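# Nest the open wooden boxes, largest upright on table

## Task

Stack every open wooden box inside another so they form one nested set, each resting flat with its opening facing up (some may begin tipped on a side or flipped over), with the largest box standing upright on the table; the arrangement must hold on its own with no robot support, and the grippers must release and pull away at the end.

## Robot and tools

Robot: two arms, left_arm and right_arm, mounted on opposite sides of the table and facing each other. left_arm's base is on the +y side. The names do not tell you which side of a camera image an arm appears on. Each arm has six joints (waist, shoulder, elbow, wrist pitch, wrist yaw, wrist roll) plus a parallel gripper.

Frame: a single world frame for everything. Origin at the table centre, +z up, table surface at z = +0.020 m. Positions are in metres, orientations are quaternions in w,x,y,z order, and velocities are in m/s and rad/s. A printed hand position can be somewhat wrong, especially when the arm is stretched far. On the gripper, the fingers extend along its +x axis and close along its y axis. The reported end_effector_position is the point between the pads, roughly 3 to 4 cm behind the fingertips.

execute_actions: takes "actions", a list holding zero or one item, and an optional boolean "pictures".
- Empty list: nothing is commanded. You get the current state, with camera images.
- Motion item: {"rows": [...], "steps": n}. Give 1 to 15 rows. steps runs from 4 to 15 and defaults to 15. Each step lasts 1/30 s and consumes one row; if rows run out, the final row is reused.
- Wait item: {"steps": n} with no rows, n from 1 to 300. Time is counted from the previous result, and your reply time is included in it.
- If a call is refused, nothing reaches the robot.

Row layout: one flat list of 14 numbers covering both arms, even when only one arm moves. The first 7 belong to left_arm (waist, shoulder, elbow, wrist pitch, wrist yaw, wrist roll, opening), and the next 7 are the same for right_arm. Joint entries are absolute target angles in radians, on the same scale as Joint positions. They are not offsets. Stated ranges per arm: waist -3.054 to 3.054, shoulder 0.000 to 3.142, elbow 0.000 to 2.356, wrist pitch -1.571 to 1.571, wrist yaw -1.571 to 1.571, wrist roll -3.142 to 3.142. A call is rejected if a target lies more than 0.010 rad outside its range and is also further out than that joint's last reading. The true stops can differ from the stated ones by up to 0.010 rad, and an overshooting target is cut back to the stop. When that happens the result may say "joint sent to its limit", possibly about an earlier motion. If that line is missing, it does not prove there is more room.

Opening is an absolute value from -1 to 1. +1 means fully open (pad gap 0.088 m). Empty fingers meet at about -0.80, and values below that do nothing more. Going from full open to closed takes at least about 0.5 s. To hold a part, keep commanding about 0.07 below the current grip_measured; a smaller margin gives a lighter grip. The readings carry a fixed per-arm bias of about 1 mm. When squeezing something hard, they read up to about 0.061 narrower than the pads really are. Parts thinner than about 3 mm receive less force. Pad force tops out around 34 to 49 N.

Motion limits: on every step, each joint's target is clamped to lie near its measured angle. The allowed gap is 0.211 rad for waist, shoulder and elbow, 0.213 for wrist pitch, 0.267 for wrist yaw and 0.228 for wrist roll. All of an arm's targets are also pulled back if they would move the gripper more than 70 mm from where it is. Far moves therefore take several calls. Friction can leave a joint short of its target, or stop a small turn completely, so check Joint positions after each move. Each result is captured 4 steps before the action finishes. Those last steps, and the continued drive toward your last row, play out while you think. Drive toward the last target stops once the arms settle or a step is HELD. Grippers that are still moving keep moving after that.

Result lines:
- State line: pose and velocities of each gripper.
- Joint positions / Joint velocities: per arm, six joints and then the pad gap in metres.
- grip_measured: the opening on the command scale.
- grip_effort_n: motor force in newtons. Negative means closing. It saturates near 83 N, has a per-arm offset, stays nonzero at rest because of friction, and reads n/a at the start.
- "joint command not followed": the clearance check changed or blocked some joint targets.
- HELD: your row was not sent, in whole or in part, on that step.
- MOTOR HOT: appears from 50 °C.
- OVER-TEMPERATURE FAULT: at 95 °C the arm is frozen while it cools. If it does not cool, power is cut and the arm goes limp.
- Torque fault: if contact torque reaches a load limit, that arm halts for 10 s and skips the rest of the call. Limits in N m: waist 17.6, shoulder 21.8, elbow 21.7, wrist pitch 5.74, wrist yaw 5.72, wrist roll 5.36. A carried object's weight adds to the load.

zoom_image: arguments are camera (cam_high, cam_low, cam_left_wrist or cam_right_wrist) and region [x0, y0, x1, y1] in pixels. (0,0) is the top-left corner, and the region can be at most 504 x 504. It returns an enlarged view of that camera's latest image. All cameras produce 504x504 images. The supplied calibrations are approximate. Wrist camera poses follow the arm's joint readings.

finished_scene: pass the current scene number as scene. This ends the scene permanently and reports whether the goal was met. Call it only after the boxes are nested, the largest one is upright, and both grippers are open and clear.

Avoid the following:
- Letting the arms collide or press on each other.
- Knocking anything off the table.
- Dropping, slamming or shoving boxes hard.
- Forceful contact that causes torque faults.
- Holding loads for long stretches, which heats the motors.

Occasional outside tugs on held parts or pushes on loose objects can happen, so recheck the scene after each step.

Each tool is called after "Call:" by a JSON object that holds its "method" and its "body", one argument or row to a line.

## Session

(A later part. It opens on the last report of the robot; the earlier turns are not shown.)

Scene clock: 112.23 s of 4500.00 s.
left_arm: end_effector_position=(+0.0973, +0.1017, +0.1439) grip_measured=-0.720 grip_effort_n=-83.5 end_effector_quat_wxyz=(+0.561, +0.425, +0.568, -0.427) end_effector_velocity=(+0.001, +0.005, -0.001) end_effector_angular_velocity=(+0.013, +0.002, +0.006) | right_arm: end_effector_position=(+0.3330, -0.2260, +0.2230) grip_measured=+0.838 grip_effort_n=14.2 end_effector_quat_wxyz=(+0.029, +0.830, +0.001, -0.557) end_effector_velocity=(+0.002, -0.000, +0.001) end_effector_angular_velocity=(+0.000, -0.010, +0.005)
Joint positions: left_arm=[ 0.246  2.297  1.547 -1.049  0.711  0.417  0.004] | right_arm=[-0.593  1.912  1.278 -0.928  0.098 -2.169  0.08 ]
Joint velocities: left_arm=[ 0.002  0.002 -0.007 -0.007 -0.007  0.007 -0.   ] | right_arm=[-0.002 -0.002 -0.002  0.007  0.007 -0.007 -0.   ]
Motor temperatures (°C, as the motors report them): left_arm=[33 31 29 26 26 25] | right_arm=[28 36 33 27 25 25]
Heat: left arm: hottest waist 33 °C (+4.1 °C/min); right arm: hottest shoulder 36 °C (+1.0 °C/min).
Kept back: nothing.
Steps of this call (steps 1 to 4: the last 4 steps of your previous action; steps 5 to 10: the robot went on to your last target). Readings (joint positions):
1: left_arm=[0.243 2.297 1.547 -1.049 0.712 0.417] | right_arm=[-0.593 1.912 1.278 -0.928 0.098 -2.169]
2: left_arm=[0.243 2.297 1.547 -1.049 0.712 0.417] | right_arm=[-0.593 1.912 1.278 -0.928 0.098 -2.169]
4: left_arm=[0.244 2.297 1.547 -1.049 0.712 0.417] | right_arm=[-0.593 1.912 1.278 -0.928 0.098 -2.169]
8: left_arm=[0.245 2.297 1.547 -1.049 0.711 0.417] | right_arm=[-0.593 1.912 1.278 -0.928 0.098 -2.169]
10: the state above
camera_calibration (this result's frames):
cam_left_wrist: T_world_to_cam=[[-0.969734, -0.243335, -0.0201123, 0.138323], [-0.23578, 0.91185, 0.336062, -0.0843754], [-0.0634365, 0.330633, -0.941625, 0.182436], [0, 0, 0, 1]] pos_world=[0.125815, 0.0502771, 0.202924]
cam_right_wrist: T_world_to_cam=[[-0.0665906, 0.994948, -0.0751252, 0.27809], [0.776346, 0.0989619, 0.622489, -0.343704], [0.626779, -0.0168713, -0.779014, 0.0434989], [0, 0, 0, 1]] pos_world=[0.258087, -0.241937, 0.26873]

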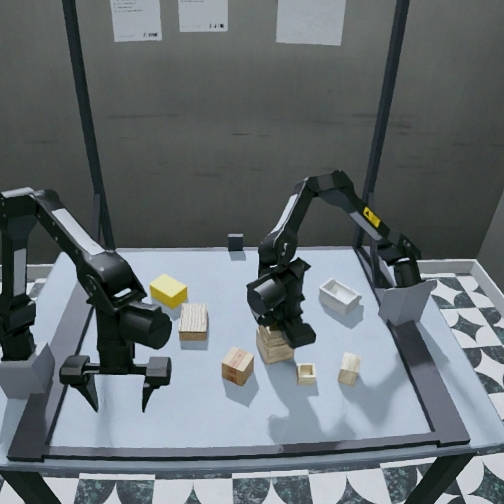

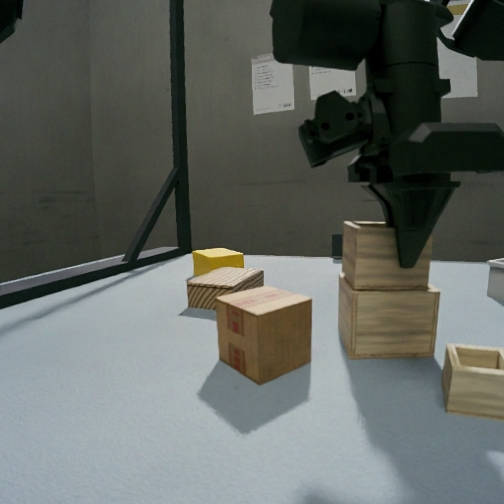

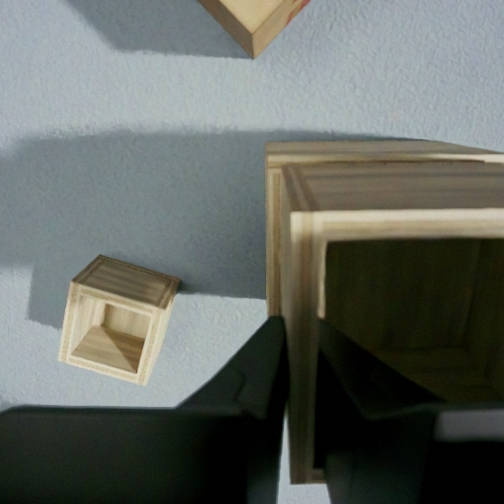

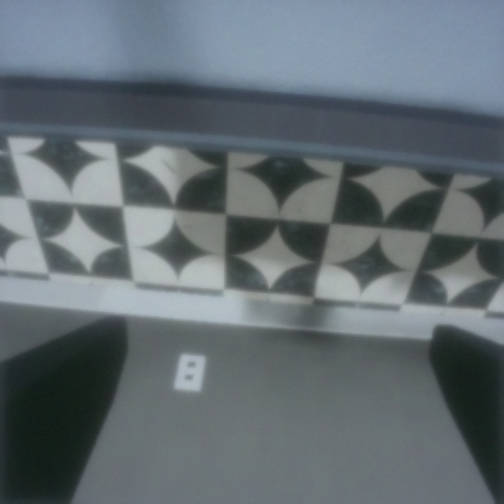

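Call:
{"method": "execute_actions", "body": {
  "actions": [
    {"rows":[[0.232,2.32,1.545,-1.046,0.71,0.417,-0.9,-0.593,1.912,1.278,-0.928,0.098,-2.169,0.84],[0.229,2.323,1.542,-1.042,0.71,0.417,-0.9,-0.593,1.912,1.278,-0.928,0.098,-2.169,0.84],[0.226,2.326,1.539,-1.038,0.71,0.417,-0.9,-0.593,1.912,1.278,-0.928,0.098,-2.169,0.84],[0.223,2.329,1.536,-1.034,0.71,0.417,-0.9,-0.593,1.912,1.278,-0.928,0.098,-2.169,0.84],[0.220,2.332,1.533,-1.030,0.711,0.417,-0.9,-0.593,1.912,1.278,-0.928,0.098,-2.169,0.84],[0.217,2.335,1.530,-1.026,0.712,0.417,-0.9,-0.593,1.912,1.278,-0.928,0.098,-2.169,0.84],[0.214,2.338,1.527,-1.022,0.713,0.417,-0.9,-0.593,1.912,1.278,-0.928,0.098,-2.169,0.84],[0.211,2.341,1.524,-1.018,0.714,0.417,-0.9,-0.593,1.912,1.278,-0.928,0.098,-2.169,0.84],[0.208,2.344,1.522,-1.014,0.715,0.417,-0.9,-0.593,1.912,1.278,-0.928,0.098,-2.169,0.84]],"steps":15}
  ]
}}

Call:
{"method": "execute_actions", "body": {
  "actions": [
    {"steps":10}
  ],
  "pictures": true
}}

Call:
{"method": "zoom_image", "body": {
  "camera": "cam_low",
  "region": [300, 180, 500, 380]
}}

Scene clock: 113.03 s of 4500.00 s.
left_arm: end_effector_position=(+0.0990, +0.1032, +0.1398) grip_measured=-0.720 grip_effort_n=-83.5 end_effector_quat_wxyz=(+0.559, +0.426, +0.569, -0.426) end_effector_velocity=(+0.000, +0.004, -0.003) end_effector_angular_velocity=(+0.005, -0.006, +0.018) | right_arm: end_effector_position=(+0.3330, -0.2260, +0.2230) grip_measured=+0.838 grip_effort_n=14.7 end_effector_quat_wxyz=(+0.029, +0.830, +0.001, -0.557) end_effector_velocity=(+0.000, +0.002, +0.001) end_effector_angular_velocity=(+0.026, +0.012, -0.007)
Joint positions: left_arm=[ 0.243  2.305  1.541 -1.038  0.711  0.417  0.004] | right_arm=[-0.593  1.912  1.278 -0.928  0.098 -2.169  0.08 ]
Joint velocities: left_arm=[-0.002 -0.007 -0.027  0.022 -0.007 -0.022  0.   ] | right_arm=[-0.007 -0.002  0.002  0.007 -0.022  0.007 -0.   ]
Motor temperatures (°C, as the motors report them): left_arm=[33 31 29 26 26 25] | right_arm=[28 36 33 27 25 25]
Heat: left arm: hottest waist 33 °C (+4.1 °C/min); right arm: hottest shoulder 36 °C (+1.0 °C/min).
Steps of this call (steps 1 to 13: the robot went on to your last target; steps 14 to 24: the first 11 steps of this action). Readings (joint positions):
14: left_arm=[0.245 2.298 1.547 -1.049 0.711 0.417] | right_arm=[-0.593 1.912 1.278 -0.928 0.098 -2.169]
15: left_arm=[0.244 2.300 1.547 -1.049 0.711 0.417] | right_arm=[-0.593 1.912 1.278 -0.928 0.098 -2.169]
17: left_arm=[0.243 2.302 1.547 -1.048 0.711 0.417] | right_arm=[-0.593 1.912 1.278 -0.928 0.098 -2.169]
21: left_arm=[0.243 2.304 1.544 -1.043 0.711 0.417] | right_arm=[-0.593 1.912 1.278 -0.928 0.098 -2.169]
24: the state above

Scene clock: 113.37 s of 4500.00 s.
left_arm: end_effector_position=(+0.0998, +0.1035, +0.1396) grip_measured=-0.720 grip_effort_n=-83.5 end_effector_quat_wxyz=(+0.560, +0.426, +0.568, -0.427) end_effector_velocity=(-0.002, +0.001, +0.001) end_effector_angular_velocity=(-0.002, +0.008, +0.029) | right_arm: end_effector_position=(+0.3330, -0.2260, +0.2230) grip_measured=+0.838 grip_effort_n=14.7 end_effector_quat_wxyz=(+0.029, +0.830, +0.001, -0.557) end_effector_velocity=(+0.002, +0.000, +0.003) end_effector_angular_velocity=(+0.004, -0.012, +0.006)
Joint positions: left_arm=[ 0.244  2.305  1.538 -1.033  0.711  0.417  0.004] | right_arm=[-0.593  1.912  1.278 -0.928  0.098 -2.169  0.08 ]
Joint velocities: left_arm=[ 0.002 -0.002 -0.002 -0.007  0.007 -0.022 -0.   ] | right_arm=[-0.002 -0.007 -0.002  0.007  0.007 -0.007 -0.   ]
Motor temperatures (°C, as the motors report them): left_arm=[33 31 29 26 26 25] | right_arm=[28 36 33 27 25 25]
Heat: left arm: hottest waist 33 °C (+4.0 °C/min); right arm: hottest shoulder 36 °C (+1.0 °C/min).
Kept back: nothing.
Steps of this call (steps 1 to 4: the last 4 steps of your previous action; steps 5 to 10: the robot went on to your last target). Readings (joint positions):
1: left_arm=[0.243 2.305 1.540 -1.037 0.711 0.417] | right_arm=[-0.593 1.912 1.278 -0.928 0.098 -2.169]
2: left_arm=[0.243 2.305 1.540 -1.035 0.711 0.417] | right_arm=[-0.593 1.912 1.278 -0.928 0.098 -2.169]
4: left_arm=[0.243 2.305 1.538 -1.034 0.711 0.417] | right_arm=[-0.593 1.912 1.278 -0.928 0.098 -2.169]
8: left_arm=[0.244 2.305 1.538 -1.033 0.711 0.417] | right_arm=[-0.593 1.912 1.278 -0.928 0.098 -2.169]
10: the state above
camera_calibration (this result's frames):
cam_left_wrist: T_world_to_cam=[[-0.969898, -0.242679, -0.020092, 0.140945], [-0.235049, 0.911445, 0.337668, -0.0842112], [-0.0636323, 0.332226, -0.941051, 0.177747], [0, 0, 0, 1]] pos_world=[0.128219, 0.0519063, 0.198536]
cam_right_wrist: T_world_to_cam=[[-0.0665906, 0.994948, -0.0751252, 0.27809], [0.776346, 0.0989619, 0.622489, -0.343704], [0.626779, -0.0168713, -0.779014, 0.0434989], [0, 0, 0, 1]] pos_world=[0.258087, -0.241937, 0.26873]

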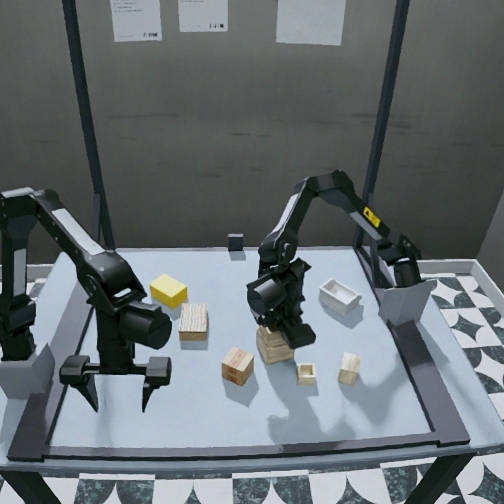

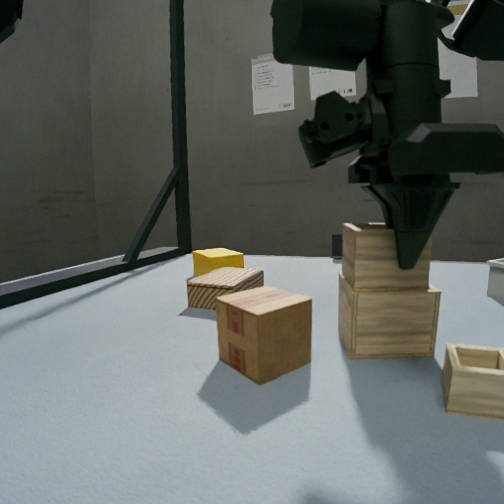

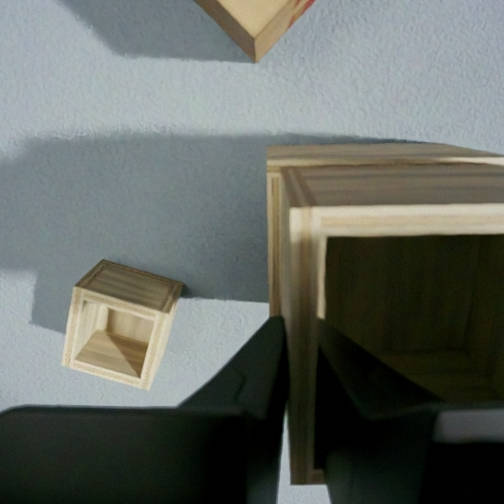

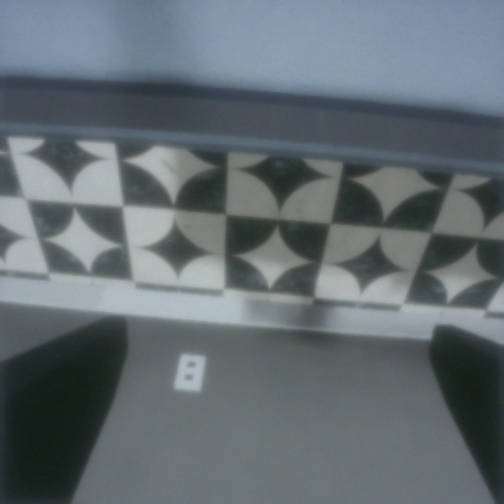

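Region (300, 180, 500, 380) of cam_low's 504x504 image, scaled by 2.520, with more detail than that image has.

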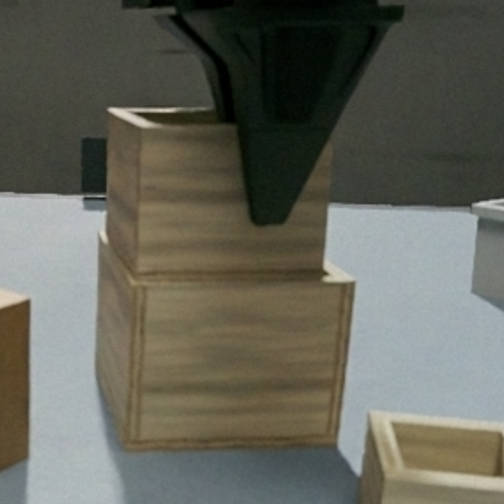

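Call:
{"method": "execute_actions", "body": {
  "actions": [
    {"rows":[[0.25,2.275,1.55,-1.06,0.706,0.417,-0.9,-0.593,1.912,1.278,-0.928,0.098,-2.169,0.84],[0.25,2.275,1.55,-1.06,0.706,0.417,-0.9,-0.593,1.912,1.278,-0.928,0.098,-2.169,0.84],[0.25,2.275,1.55,-1.06,0.706,0.417,-0.9,-0.593,1.912,1.278,-0.928,0.098,-2.169,0.84],[0.25,2.275,1.55,-1.06,0.706,0.417,-0.9,-0.593,1.912,1.278,-0.928,0.098,-2.169,0.84],[0.25,2.275,1.55,-1.06,0.706,0.417,-0.9,-0.593,1.912,1.278,-0.928,0.098,-2.169,0.84],[0.25,2.275,1.55,-1.06,0.706,0.417,-0.9,-0.593,1.912,1.278,-0.928,0.098,-2.169,0.84],[0.238,2.275,1.55,-1.065,0.706,0.417,-0.9,-0.593,1.912,1.278,-0.928,0.098,-2.169,0.84]],"steps":15}
  ]
}}

Call:
{"method": "execute_actions", "body": {
  "actions": [
    {"steps":10}
  ],
  "pictures": true
}}

Call:
{"method": "zoom_image", "body": {
  "camera": "cam_low",
  "region": [300, 180, 500, 380]
}}

Call:
{"method": "zoom_image", "body": {
  "camera": "cam_left_wrist",
  "region": [200, 100, 500, 340]
}}

Scene clock: 114.00 s of 4500.00 s.
left_arm: end_effector_position=(+0.0941, +0.1041, +0.1423) grip_measured=-0.720 grip_effort_n=-83.5 end_effector_quat_wxyz=(+0.557, +0.426, +0.573, -0.423) end_effector_velocity=(-0.022, -0.005, -0.010) end_effector_angular_velocity=(+0.045, +0.010, -0.037) | right_arm: end_effector_position=(+0.3330, -0.2260, +0.2230) grip_measured=+0.838 grip_effort_n=15.1 end_effector_quat_wxyz=(+0.029, +0.830, +0.001, -0.557) end_effector_velocity=(-0.001, -0.002, -0.000) end_effector_angular_velocity=(-0.010, +0.011, +0.017)
Joint positions: left_arm=[ 0.24   2.294  1.541 -1.059  0.709  0.417  0.004] | right_arm=[-0.593  1.912  1.278 -0.928  0.098 -2.169  0.08 ]
Joint velocities: left_arm=[-0.061 -0.022 -0.002 -0.022 -0.007 -0.007  0.   ] | right_arm=[-0.002 -0.002 -0.002 -0.007 -0.007 -0.022 -0.   ]
Motor temperatures (°C, as the motors report them): left_arm=[33 31 29 26 26 25] | right_arm=[28 36 33 27 25 25]
Heat: left arm: hottest waist 33 °C (+4.0 °C/min); right arm: hottest shoulder 36 °C (+1.0 °C/min).
Steps of this call (steps 1 to 8: the robot went on to your last target; steps 9 to 19: the first 11 steps of this action). Readings (joint positions):
9: left_arm=[0.245 2.302 1.538 -1.033 0.711 0.417] | right_arm=[-0.593 1.912 1.278 -0.928 0.098 -2.169]
10: left_arm=[0.246 2.299 1.538 -1.034 0.711 0.417] | right_arm=[-0.593 1.912 1.278 -0.928 0.098 -2.169]
12: left_arm=[0.247 2.298 1.540 -1.040 0.711 0.417] | right_arm=[-0.593 1.912 1.278 -0.928 0.098 -2.169]
16: left_arm=[0.245 2.296 1.541 -1.053 0.710 0.417] | right_arm=[-0.593 1.912 1.278 -0.928 0.098 -2.169]
19: the state above

Scene clock: 114.33 s of 4500.00 s.
left_arm: end_effector_position=(+0.0921, +0.1036, +0.1419) grip_measured=-0.720 grip_effort_n=-83.5 end_effector_quat_wxyz=(+0.555, +0.428, +0.574, -0.424) end_effector_velocity=(-0.005, +0.003, -0.003) end_effector_angular_velocity=(+0.016, +0.020, +0.020) | right_arm: end_effector_position=(+0.3330, -0.2260, +0.2230) grip_measured=+0.838 grip_effort_n=15.1 end_effector_quat_wxyz=(+0.029, +0.830, +0.001, -0.557) end_effector_velocity=(-0.003, -0.001, -0.001) end_effector_angular_velocity=(+0.008, +0.022, -0.007)
Joint positions: left_arm=[ 0.236  2.291  1.541 -1.063  0.709  0.417  0.004] | right_arm=[-0.593  1.912  1.278 -0.928  0.098 -2.169  0.08 ]
Joint velocities: left_arm=[-0.007  0.002 -0.002 -0.022  0.007 -0.007 -0.   ] | right_arm=[-0.002 -0.002 -0.002 -0.007 -0.022  0.007 -0.   ]
Motor temperatures (°C, as the motors report them): left_arm=[33 31 30 26 26 25] | right_arm=[28 36 33 27 25 25]
Heat: left arm: hottest waist 33 °C (+4.0 °C/min); right arm: hottest shoulder 36 °C (+1.0 °C/min).
Kept back: nothing.
Steps of this call (steps 1 to 4: the last 4 steps of your previous action; steps 5 to 10: the robot went on to your last target). Readings (joint positions):
1: left_arm=[0.238 2.294 1.541 -1.060 0.709 0.417] | right_arm=[-0.593 1.912 1.278 -0.928 0.098 -2.169]
2: left_arm=[0.237 2.293 1.541 -1.061 0.709 0.417] | right_arm=[-0.593 1.912 1.278 -0.928 0.098 -2.169]
4: left_arm=[0.236 2.292 1.541 -1.062 0.709 0.417] | right_arm=[-0.593 1.912 1.278 -0.928 0.098 -2.169]
8: left_arm=[0.236 2.291 1.541 -1.062 0.709 0.417] | right_arm=[-0.593 1.912 1.278 -0.928 0.098 -2.169]
10: the state above
camera_calibration (this result's frames):
cam_left_wrist: T_world_to_cam=[[-0.969498, -0.244528, -0.0166966, 0.133259], [-0.234609, 0.906141, 0.351947, -0.0884464], [-0.0709315, 0.345129, -0.935871, 0.178014], [0, 0, 0, 1]] pos_world=[0.121071, 0.0512927, 0.199952]
cam_right_wrist: T_world_to_cam=[[-0.0665906, 0.994948, -0.0751252, 0.27809], [0.776346, 0.0989619, 0.622489, -0.343704], [0.626779, -0.0168713, -0.779014, 0.0434989], [0, 0, 0, 1]] pos_world=[0.258087, -0.241937, 0.26873]

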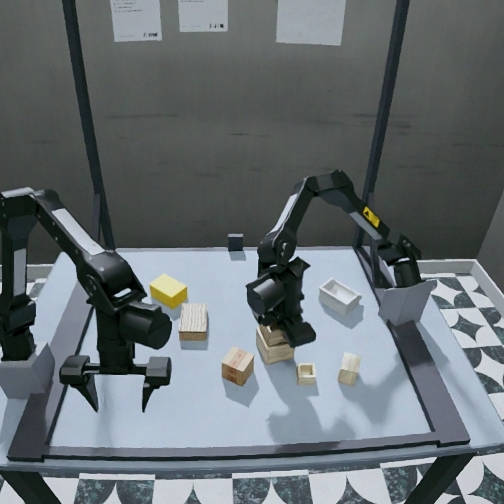

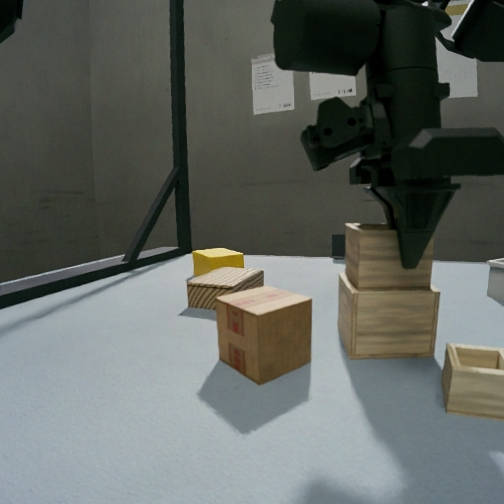

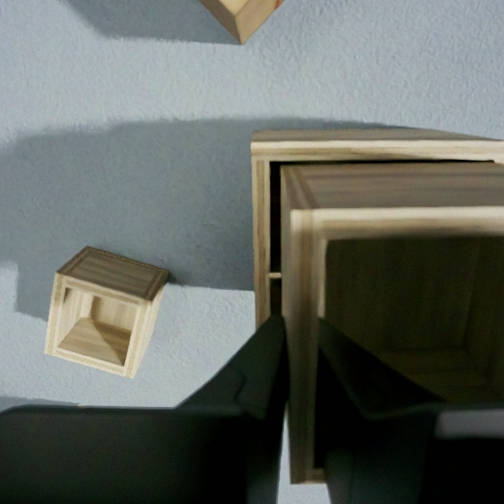

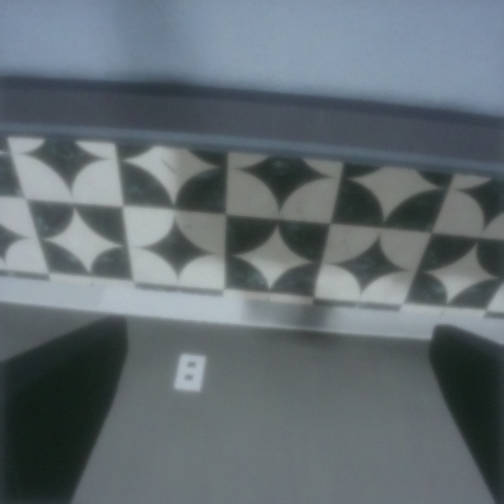

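Region (300, 180, 500, 380) of cam_low's 504x504 image, scaled by 2.520, with more detail than that image has.

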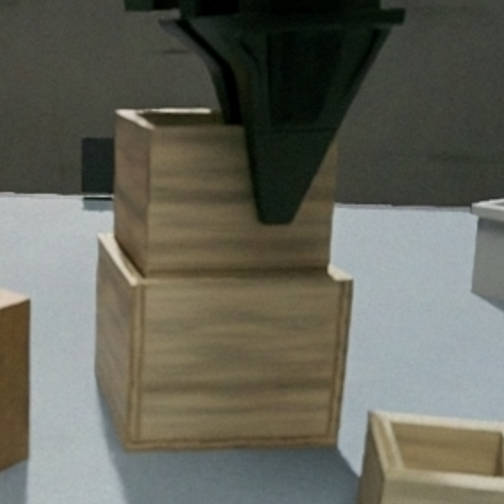

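Region (200, 100, 500, 340) of cam_left_wrist's 504x504 image, scaled by 1.680, with more detail than that image has; it fills the top 403 rows of this view, and the rest is white.

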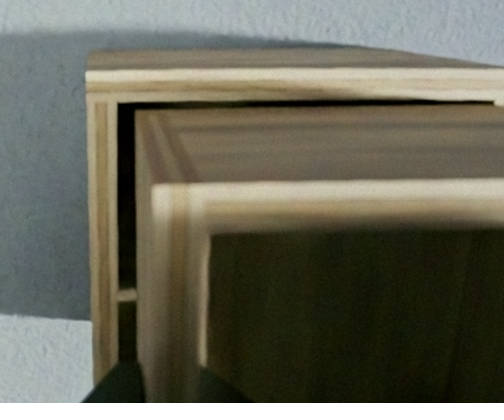

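Call:
{"method": "execute_actions", "body": {
  "actions": [
    {"rows":[[0.247,2.291,1.541,-1.06,0.709,0.417,-0.9,-0.593,1.912,1.278,-0.928,0.098,-2.169,0.84],[0.247,2.291,1.541,-1.06,0.709,0.417,-0.9,-0.593,1.912,1.278,-0.928,0.098,-2.169,0.84],[0.247,2.291,1.541,-1.06,0.709,0.417,-0.9,-0.593,1.912,1.278,-0.928,0.098,-2.169,0.84],[0.247,2.291,1.541,-1.06,0.709,0.417,-0.9,-0.593,1.912,1.278,-0.928,0.098,-2.169,0.84],[0.247,2.291,1.541,-1.06,0.709,0.417,-0.9,-0.593,1.912,1.278,-0.928,0.098,-2.169,0.84],[0.247,2.291,1.541,-1.06,0.709,0.417,-0.9,-0.593,1.912,1.278,-0.928,0.098,-2.169,0.84],[0.247,2.291,1.541,-1.06,0.709,0.417,-0.9,-0.593,1.912,1.278,-0.928,0.098,-2.169,0.84],[0.232,2.31,1.535,-1.05,0.711,0.417,-0.9,-0.593,1.912,1.278,-0.928,0.098,-2.169,0.84],[0.228,2.315,1.53,-1.042,0.712,0.417,-0.9,-0.593,1.912,1.278,-0.928,0.098,-2.169,0.84],[0.224,2.32,1.525,-1.034,0.713,0.417,-0.9,-0.593,1.912,1.278,-0.928,0.098,-2.169,0.84]],"steps":15}
  ]
}}

Call:
{"method": "execute_actions", "body": {
  "actions": [
    {"steps":10}
  ],
  "pictures": true
}}

Call:
{"method": "zoom_image", "body": {
  "camera": "cam_left_wrist",
  "region": [200, 100, 500, 340]
}}

Scene clock: 115.27 s of 4500.00 s.
left_arm: end_effector_position=(+0.0941, +0.1031, +0.1404) grip_measured=-0.720 grip_effort_n=-83.5 end_effector_quat_wxyz=(+0.556, +0.429, +0.571, -0.425) end_effector_velocity=(+0.007, +0.007, -0.028) end_effector_angular_velocity=(+0.044, -0.003, +0.002) | right_arm: end_effector_position=(+0.3330, -0.2260, +0.2230) grip_measured=+0.838 grip_effort_n=16.0 end_effector_quat_wxyz=(+0.029, +0.830, +0.001, -0.557) end_effector_velocity=(-0.000, +0.001, +0.002) end_effector_angular_velocity=(+0.006, +0.001, +0.022)
Joint positions: left_arm=[ 0.236  2.295  1.539 -1.05   0.709  0.417  0.004] | right_arm=[-0.593  1.912  1.278 -0.928  0.098 -2.169  0.08 ]
Joint velocities: left_arm=[-0.037  0.046 -0.032  0.066 -0.022 -0.022 -0.   ] | right_arm=[-0.002 -0.007 -0.002  0.007 -0.007 -0.022 -0.   ]
Motor temperatures (°C, as the motors report them): left_arm=[33 31 30 26 26 25] | right_arm=[28 36 33 27 25 25]
Heat: left arm: hottest waist 33 °C (+4.0 °C/min); right arm: hottest shoulder 36 °C (+1.0 °C/min).
Steps of this call (steps 1 to 15: the robot went on to your last target; steps 16 to 17: nothing new was sent; steps 18 to 28: the first 11 steps of this action). Readings (joint positions):
18: left_arm=[0.236 2.291 1.541 -1.063 0.709 0.417] | right_arm=[-0.593 1.912 1.278 -0.928 0.098 -2.169]
19: left_arm=[0.236 2.291 1.541 -1.063 0.709 0.417] | right_arm=[-0.593 1.912 1.278 -0.928 0.098 -2.169]
21: left_arm=[0.237 2.291 1.541 -1.063 0.709 0.417] | right_arm=[-0.593 1.912 1.278 -0.928 0.098 -2.169]
25: left_arm=[0.239 2.291 1.541 -1.062 0.709 0.417] | right_arm=[-0.593 1.912 1.278 -0.928 0.098 -2.169]
28: the state above

Scene clock: 115.60 s of 4500.00 s.
left_arm: end_effector_position=(+0.0949, +0.1037, +0.1387) grip_measured=-0.720 grip_effort_n=-83.5 end_effector_quat_wxyz=(+0.556, +0.426, +0.572, -0.427) end_effector_velocity=(+0.002, +0.001, -0.000) end_effector_angular_velocity=(+0.012, -0.020, +0.015) | right_arm: end_effector_position=(+0.3330, -0.2260, +0.2230) grip_measured=+0.838 grip_effort_n=15.6 end_effector_quat_wxyz=(+0.029, +0.830, +0.001, -0.557) end_effector_velocity=(+0.004, +0.000, +0.003) end_effector_angular_velocity=(+0.011, -0.013, -0.012)
Joint positions: left_arm=[ 0.236  2.299  1.534 -1.043  0.715  0.417  0.004] | right_arm=[-0.593  1.912  1.278 -0.928  0.098 -2.169  0.08 ]
Joint velocities: left_arm=[-0.002 -0.002 -0.002  0.007 -0.022 -0.022 -0.   ] | right_arm=[-0.007 -0.002  0.002  0.007  0.007  0.007  0.   ]
Motor temperatures (°C, as the motors report them): left_arm=[33 31 30 26 26 25] | right_arm=[28 36 33 27 25 25]
Heat: left arm: hottest waist 33 °C (+4.0 °C/min); right arm: hottest shoulder 36 °C (+1.0 °C/min).
Kept back: nothing.
Steps of this call (steps 1 to 4: the last 4 steps of your previous action; steps 5 to 10: the robot went on to your last target). Readings (joint positions):
1: left_arm=[0.235 2.297 1.538 -1.048 0.710 0.417] | right_arm=[-0.593 1.912 1.278 -0.928 0.098 -2.169]
2: left_arm=[0.236 2.297 1.537 -1.047 0.712 0.417] | right_arm=[-0.593 1.912 1.278 -0.928 0.098 -2.169]
4: left_arm=[0.236 2.298 1.536 -1.045 0.713 0.417] | right_arm=[-0.593 1.912 1.278 -0.928 0.098 -2.169]
8: left_arm=[0.236 2.299 1.535 -1.043 0.714 0.417] | right_arm=[-0.593 1.912 1.278 -0.928 0.098 -2.169]
10: the state above
camera_calibration (this result's frames):
cam_left_wrist: T_world_to_cam=[[-0.970253, -0.241701, -0.0137474, 0.135368], [-0.231436, 0.909389, 0.345613, -0.086529], [-0.0710332, 0.338514, -0.938276, 0.176219], [0, 0, 0, 1]] pos_world=[0.123833, 0.0517545, 0.197109]
cam_right_wrist: T_world_to_cam=[[-0.0665906, 0.994948, -0.0751252, 0.27809], [0.776346, 0.0989619, 0.622489, -0.343704], [0.626779, -0.0168713, -0.779014, 0.0434989], [0, 0, 0, 1]] pos_world=[0.258087, -0.241937, 0.26873]

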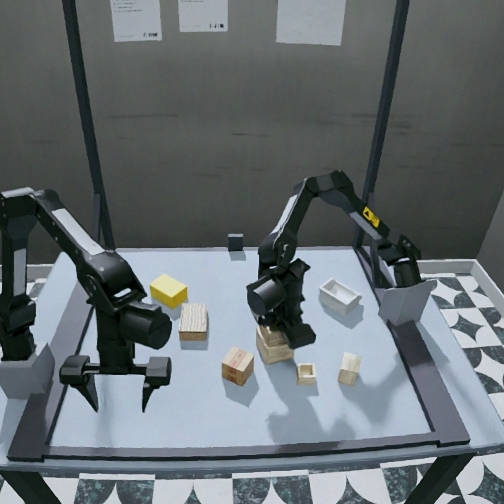

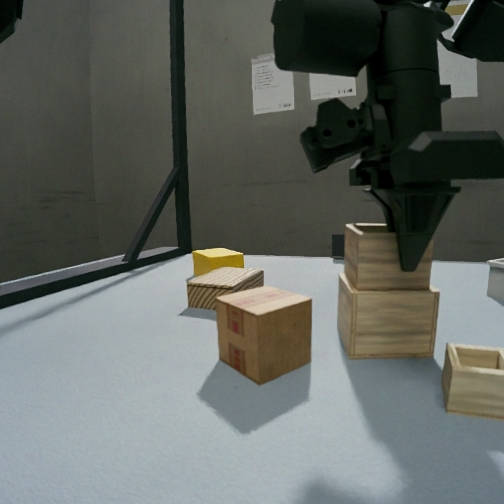

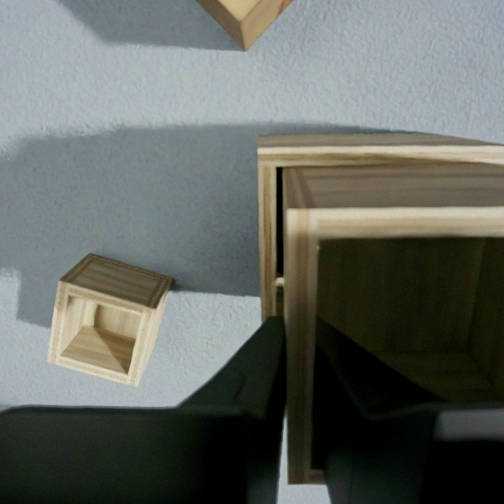

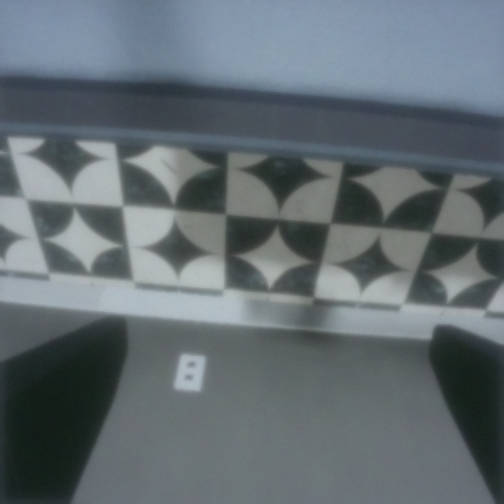

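Region (200, 100, 500, 340) of cam_left_wrist's 504x504 image, scaled by 1.680, with more detail than that image has; it fills the top 403 rows of this view, and the rest is white.

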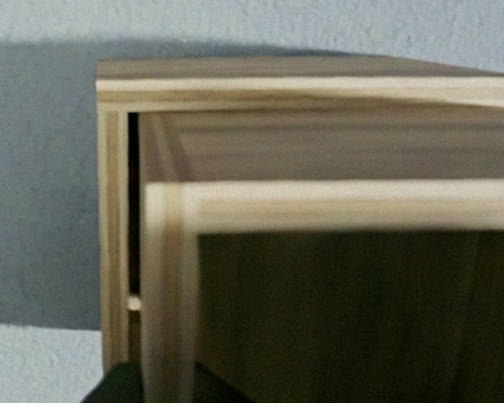

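Call:
{"method": "execute_actions", "body": {
  "actions": [
    {"rows":[[0.25,2.27,1.55,-1.07,0.706,0.417,-0.9,-0.593,1.912,1.278,-0.928,0.098,-2.169,0.84],[0.25,2.27,1.55,-1.07,0.706,0.417,-0.9,-0.593,1.912,1.278,-0.928,0.098,-2.169,0.84],[0.25,2.27,1.55,-1.07,0.706,0.417,-0.9,-0.593,1.912,1.278,-0.928,0.098,-2.169,0.84],[0.25,2.27,1.55,-1.07,0.706,0.417,-0.9,-0.593,1.912,1.278,-0.928,0.098,-2.169,0.84],[0.26,2.26,1.58,-1.11,0.70,0.417,-0.9,-0.593,1.912,1.278,-0.928,0.098,-2.169,0.84],[0.26,2.25,1.6,-1.15,0.70,0.417,-0.9,-0.593,1.912,1.278,-0.928,0.098,-2.169,0.84],[0.24,2.24,1.62,-1.18,0.70,0.417,-0.9,-0.593,1.912,1.278,-0.928,0.098,-2.169,0.84],[0.2,2.22,1.63,-1.21,0.71,0.417,-0.9,-0.593,1.912,1.278,-0.928,0.098,-2.169,0.84],[0.16,2.2,1.64,-1.23,0.72,0.417,-0.9,-0.593,1.912,1.278,-0.928,0.098,-2.169,0.84],[0.13,2.19,1.64,-1.24,0.73,0.417,-0.9,-0.593,1.912,1.278,-0.928,0.098,-2.169,0.84]],"steps":15}
  ]
}}

Call:
{"method": "execute_actions", "body": {
  "actions": [
    {"steps":12}
  ],
  "pictures": true
}}

Scene clock: 116.27 s of 4500.00 s.
left_arm: end_effector_position=(+0.0659, +0.0946, +0.1577) grip_measured=-0.720 grip_effort_n=-83.5 end_effector_quat_wxyz=(+0.544, +0.435, +0.582, -0.420) end_effector_velocity=(-0.306, -0.143, +0.025) end_effector_angular_velocity=(+0.088, +0.142, -0.594) | right_arm: end_effector_position=(+0.3330, -0.2260, +0.2230) grip_measured=+0.838 grip_effort_n=15.1 end_effector_quat_wxyz=(+0.029, +0.830, +0.001, -0.557) end_effector_velocity=(-0.001, -0.002, -0.000) end_effector_angular_velocity=(-0.004, +0.010, +0.004)
Joint positions: left_arm=[ 0.209  2.251  1.602 -1.183  0.707  0.417  0.004] | right_arm=[-0.593  1.912  1.278 -0.928  0.098 -2.169  0.08 ]
Joint velocities: left_arm=[-0.579 -0.447  0.276 -0.447  0.168 -0.007 -0.   ] | right_arm=[-0.002 -0.002 -0.002 -0.007 -0.007 -0.007 -0.   ]
Motor temperatures (°C, as the motors report them): left_arm=[33 31 30 26 26 25] | right_arm=[28 36 33 27 25 25]
Heat: left arm: hottest waist 33 °C (+4.0 °C/min); right arm: hottest shoulder 36 °C (+1.0 °C/min).
Steps of this call (steps 1 to 9: the robot went on to your last target; steps 10 to 20: the first 11 steps of this action). Readings (joint positions):
10: left_arm=[0.237 2.299 1.534 -1.043 0.716 0.417] | right_arm=[-0.593 1.912 1.278 -0.928 0.098 -2.169]
11: left_arm=[0.238 2.297 1.535 -1.048 0.716 0.417] | right_arm=[-0.593 1.912 1.278 -0.928 0.098 -2.169]
13: left_arm=[0.241 2.295 1.537 -1.054 0.713 0.417] | right_arm=[-0.593 1.912 1.278 -0.928 0.098 -2.169]
17: left_arm=[0.242 2.287 1.569 -1.123 0.704 0.417] | right_arm=[-0.593 1.912 1.278 -0.928 0.098 -2.169]
20: the state above

Scene clock: 116.67 s of 4500.00 s.
left_arm: end_effector_position=(+0.0242, +0.0785, +0.1570) grip_measured=-0.720 grip_effort_n=-83.5 end_effector_quat_wxyz=(+0.515, +0.459, +0.573, -0.441) end_effector_velocity=(-0.002, +0.001, +0.007) end_effector_angular_velocity=(+0.001, -0.007, +0.014) | right_arm: end_effector_position=(+0.3330, -0.2260, +0.2230) grip_measured=+0.838 grip_effort_n=14.7 end_effector_quat_wxyz=(+0.029, +0.830, +0.001, -0.557) end_effector_velocity=(-0.006, -0.001, +0.002) end_effector_angular_velocity=(-0.004, +0.023, +0.025)
Joint positions: left_arm=[ 0.126  2.198  1.635 -1.236  0.727  0.417  0.004] | right_arm=[-0.593  1.912  1.278 -0.928  0.098 -2.169  0.08 ]
Joint velocities: left_arm=[ 0.007 -0.012  0.007 -0.022 -0.007 -0.007 -0.   ] | right_arm=[ 0.002 -0.012  0.002 -0.022 -0.022 -0.022  0.   ]
Motor temperatures (°C, as the motors report them): left_arm=[33 31 30 26 26 25] | right_arm=[28 36 33 27 25 25]
Heat: left arm: hottest waist 33 °C (+4.0 °C/min); right arm: hottest shoulder 36 °C (+1.0 °C/min).
Kept back: nothing.
Steps of this call (steps 1 to 4: the last 4 steps of your previous action; steps 5 to 12: the robot went on to your last target). Readings (joint positions):
1: left_arm=[0.189 2.236 1.611 -1.197 0.714 0.417] | right_arm=[-0.593 1.912 1.278 -0.928 0.098 -2.169]
2: left_arm=[0.168 2.223 1.619 -1.206 0.720 0.417] | right_arm=[-0.593 1.912 1.278 -0.928 0.098 -2.169]
4: left_arm=[0.136 2.204 1.631 -1.219 0.726 0.417] | right_arm=[-0.593 1.912 1.278 -0.928 0.098 -2.169]
8: left_arm=[0.122 2.198 1.635 -1.232 0.727 0.417] | right_arm=[-0.593 1.912 1.278 -0.928 0.098 -2.169]
12: the state above
camera_calibration (this result's frames):
cam_left_wrist: T_world_to_cam=[[-0.987699, -0.156212, 0.00691727, 0.0513616], [-0.140219, 0.904419, 0.402944, -0.0970812], [-0.069201, 0.397018, -0.915198, 0.188608], [0, 0, 0, 1]] pos_world=[0.050169, 0.0209446, 0.211377]
cam_right_wrist: T_world_to_cam=[[-0.0665906, 0.994948, -0.0751252, 0.27809], [0.776346, 0.0989619, 0.622489, -0.343704], [0.626779, -0.0168713, -0.779014, 0.0434989], [0, 0, 0, 1]] pos_world=[0.258087, -0.241937, 0.26873]

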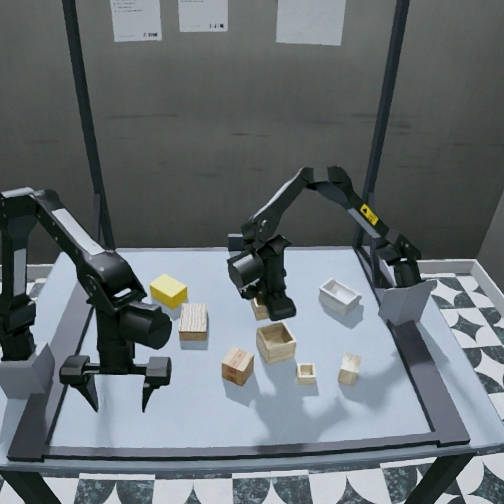

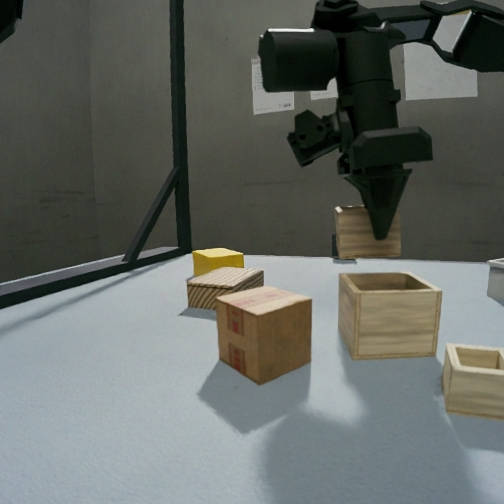

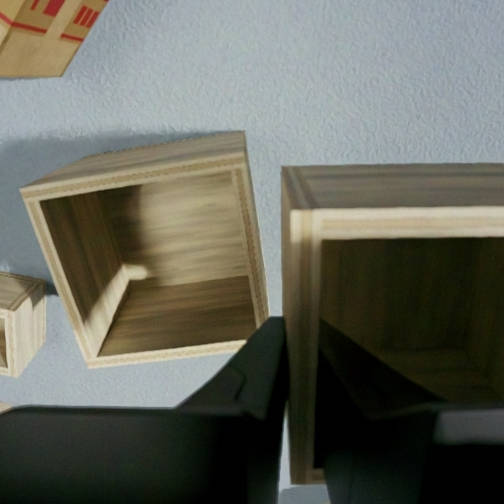

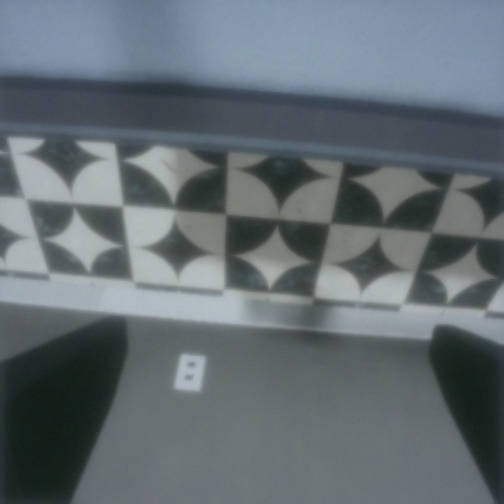

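Call:
{"method": "execute_actions", "body": {
  "actions": [
    {"rows":[[0.16,2.21,1.62,-1.2,0.72,0.417,-0.9,-0.593,1.912,1.278,-0.928,0.098,-2.169,0.84],[0.2,2.23,1.6,-1.16,0.715,0.417,-0.9,-0.593,1.912,1.278,-0.928,0.098,-2.169,0.84],[0.23,2.25,1.58,-1.13,0.71,0.417,-0.9,-0.593,1.912,1.278,-0.928,0.098,-2.169,0.84],[0.25,2.27,1.565,-1.1,0.707,0.417,-0.9,-0.593,1.912,1.278,-0.928,0.098,-2.169,0.84],[0.256,2.295,1.548,-1.075,0.707,0.417,-0.9,-0.593,1.912,1.278,-0.928,0.098,-2.169,0.84]],"steps":15}
  ]
}}

Call:
{"method": "execute_actions", "body": {
  "actions": [
    {"steps":15}
  ],
  "pictures": true
}}

Call:
{"method": "zoom_image", "body": {
  "camera": "cam_left_wrist",
  "region": [200, 100, 500, 340]
}}

Call:
{"method": "zoom_image", "body": {
  "camera": "cam_low",
  "region": [300, 180, 500, 380]
}}

Scene clock: 117.73 s of 4500.00 s.
left_arm: end_effector_position=(+0.0939, +0.1051, +0.1514) grip_measured=-0.720 grip_effort_n=-83.5 end_effector_quat_wxyz=(+0.562, +0.420, +0.577, -0.418) end_effector_velocity=(+0.051, +0.047, -0.045) end_effector_angular_velocity=(+0.045, +0.046, +0.125) | right_arm: end_effector_position=(+0.3330, -0.2260, +0.2230) grip_measured=+0.838 grip_effort_n=15.1 end_effector_quat_wxyz=(+0.029, +0.830, +0.001, -0.557) end_effector_velocity=(-0.003, -0.001, -0.003) end_effector_angular_velocity=(-0.001, +0.025, +0.005)
Joint positions: left_arm=[ 0.256  2.286  1.556 -1.094  0.707  0.417  0.004] | right_arm=[-0.593  1.912  1.278 -0.928  0.098 -2.169  0.08 ]
Joint velocities: left_arm=[ 0.061  0.139 -0.12   0.125 -0.007  0.007 -0.   ] | right_arm=[-0.002  0.002 -0.002 -0.007 -0.022 -0.007 -0.   ]
Motor temperatures (°C, as the motors report them): left_arm=[33 31 30 26 26 25] | right_arm=[28 36 33 27 25 25]
Heat: left arm: hottest waist 33 °C (+4.0 °C/min); right arm: hottest shoulder 36 °C (+1.0 °C/min).
Steps of this call (steps 1 to 21: the robot went on to your last target; steps 22 to 32: the first 11 steps of this action). Readings (joint positions):
22: left_arm=[0.126 2.198 1.635 -1.237 0.727 0.417] | right_arm=[-0.593 1.912 1.278 -0.928 0.098 -2.169]
23: left_arm=[0.130 2.198 1.631 -1.225 0.727 0.417] | right_arm=[-0.593 1.912 1.278 -0.928 0.098 -2.169]
25: left_arm=[0.152 2.206 1.617 -1.182 0.727 0.417] | right_arm=[-0.593 1.912 1.278 -0.928 0.098 -2.169]
29: left_arm=[0.231 2.257 1.578 -1.111 0.712 0.417] | right_arm=[-0.593 1.912 1.278 -0.928 0.098 -2.169]
32: the state above

Scene clock: 118.23 s of 4500.00 s.
left_arm: end_effector_position=(+0.0951, +0.1041, +0.1484) grip_measured=-0.720 grip_effort_n=-83.5 end_effector_quat_wxyz=(+0.561, +0.423, +0.574, -0.421) end_effector_velocity=(-0.001, -0.002, -0.000) end_effector_angular_velocity=(-0.008, +0.003, -0.014) | right_arm: end_effector_position=(+0.3330, -0.2260, +0.2230) grip_measured=+0.838 grip_effort_n=14.7 end_effector_quat_wxyz=(+0.029, +0.830, +0.001, -0.557) end_effector_velocity=(+0.001, +0.000, +0.002) end_effector_angular_velocity=(+0.013, +0.000, +0.004)
Joint positions: left_arm=[ 0.252  2.289  1.551 -1.077  0.707  0.417  0.004] | right_arm=[-0.593  1.912  1.278 -0.928  0.098 -2.169  0.08 ]
Joint velocities: left_arm=[-0.002 -0.002 -0.002  0.007  0.007  0.007  0.   ] | right_arm=[-0.007 -0.007 -0.002  0.007 -0.007 -0.007 -0.   ]
Motor temperatures (°C, as the motors report them): left_arm=[33 31 30 26 26 25] | right_arm=[28 36 33 27 25 25]
Heat: left arm: hottest waist 33 °C (+4.1 °C/min); right arm: hottest shoulder 36 °C (+1.0 °C/min).
Kept back: nothing.
Steps of this call (steps 1 to 4: the last 4 steps of your previous action; steps 5 to 15: the robot went on to your last target). Readings (joint positions):
1: left_arm=[0.257 2.289 1.553 -1.090 0.707 0.417] | right_arm=[-0.593 1.912 1.278 -0.928 0.098 -2.169]
2: left_arm=[0.255 2.289 1.553 -1.087 0.707 0.417] | right_arm=[-0.593 1.912 1.278 -0.928 0.098 -2.169]
4: left_arm=[0.253 2.289 1.553 -1.082 0.707 0.417] | right_arm=[-0.593 1.912 1.278 -0.928 0.098 -2.169]
8: left_arm=[0.252 2.289 1.552 -1.079 0.707 0.417] | right_arm=[-0.593 1.912 1.278 -0.928 0.098 -2.169]
15: the state above
camera_calibration (this result's frames):
cam_left_wrist: T_world_to_cam=[[-0.966066, -0.257556, -0.0195198, 0.137889], [-0.248329, 0.905346, 0.344501, -0.0879894], [-0.0710561, 0.337658, -0.938583, 0.185312], [0, 0, 0, 1]] pos_world=[0.124527, 0.0526031, 0.206934]
cam_right_wrist: T_world_to_cam=[[-0.0665906, 0.994948, -0.0751252, 0.27809], [0.776346, 0.0989619, 0.622489, -0.343704], [0.626779, -0.0168713, -0.779014, 0.0434989], [0, 0, 0, 1]] pos_world=[0.258087, -0.241937, 0.26873]

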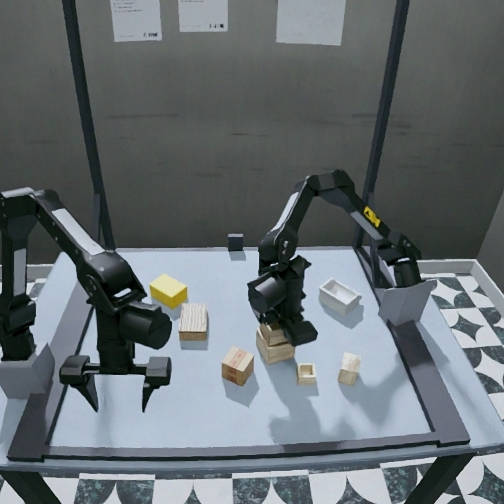

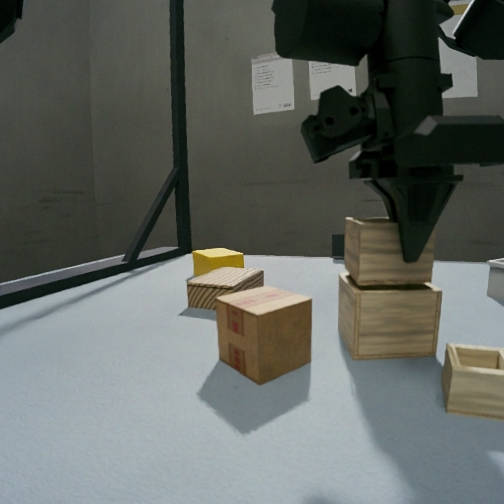

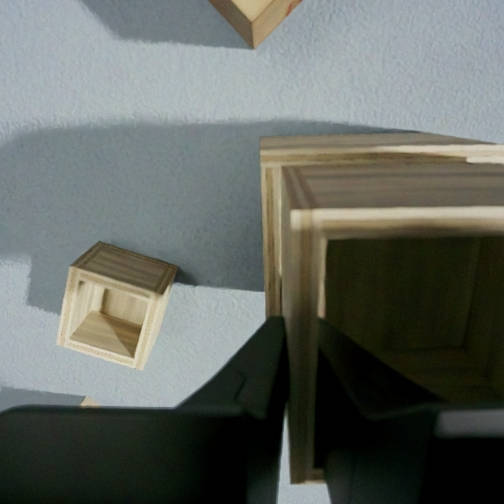

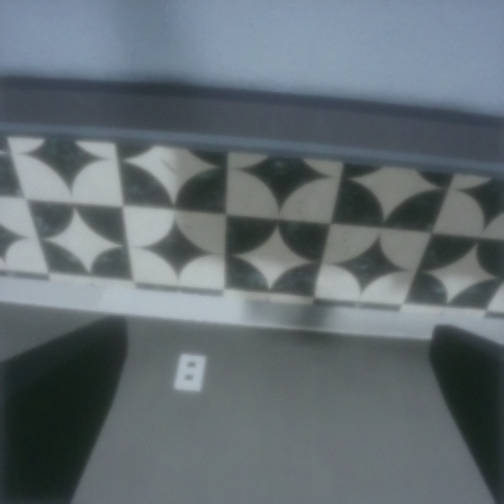

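Region (200, 100, 500, 340) of cam_left_wrist's 504x504 image, scaled by 1.680, with more detail than that image has; it fills the top 403 rows of this view, and the rest is white.

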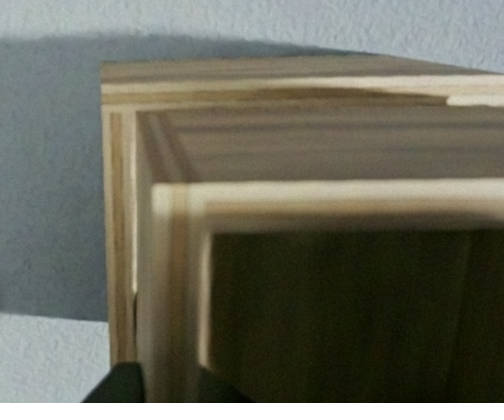

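Region (300, 180, 500, 380) of cam_low's 504x504 image, scaled by 2.520, with more detail than that image has.

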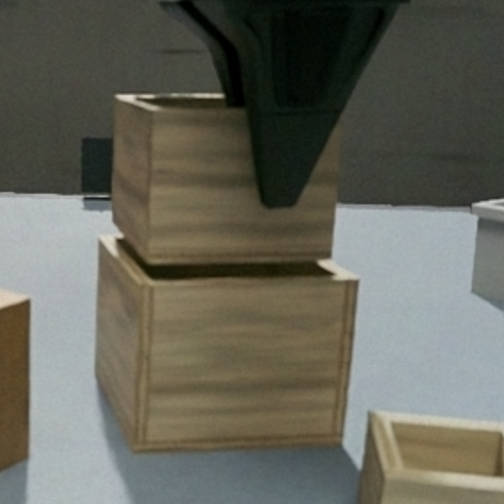

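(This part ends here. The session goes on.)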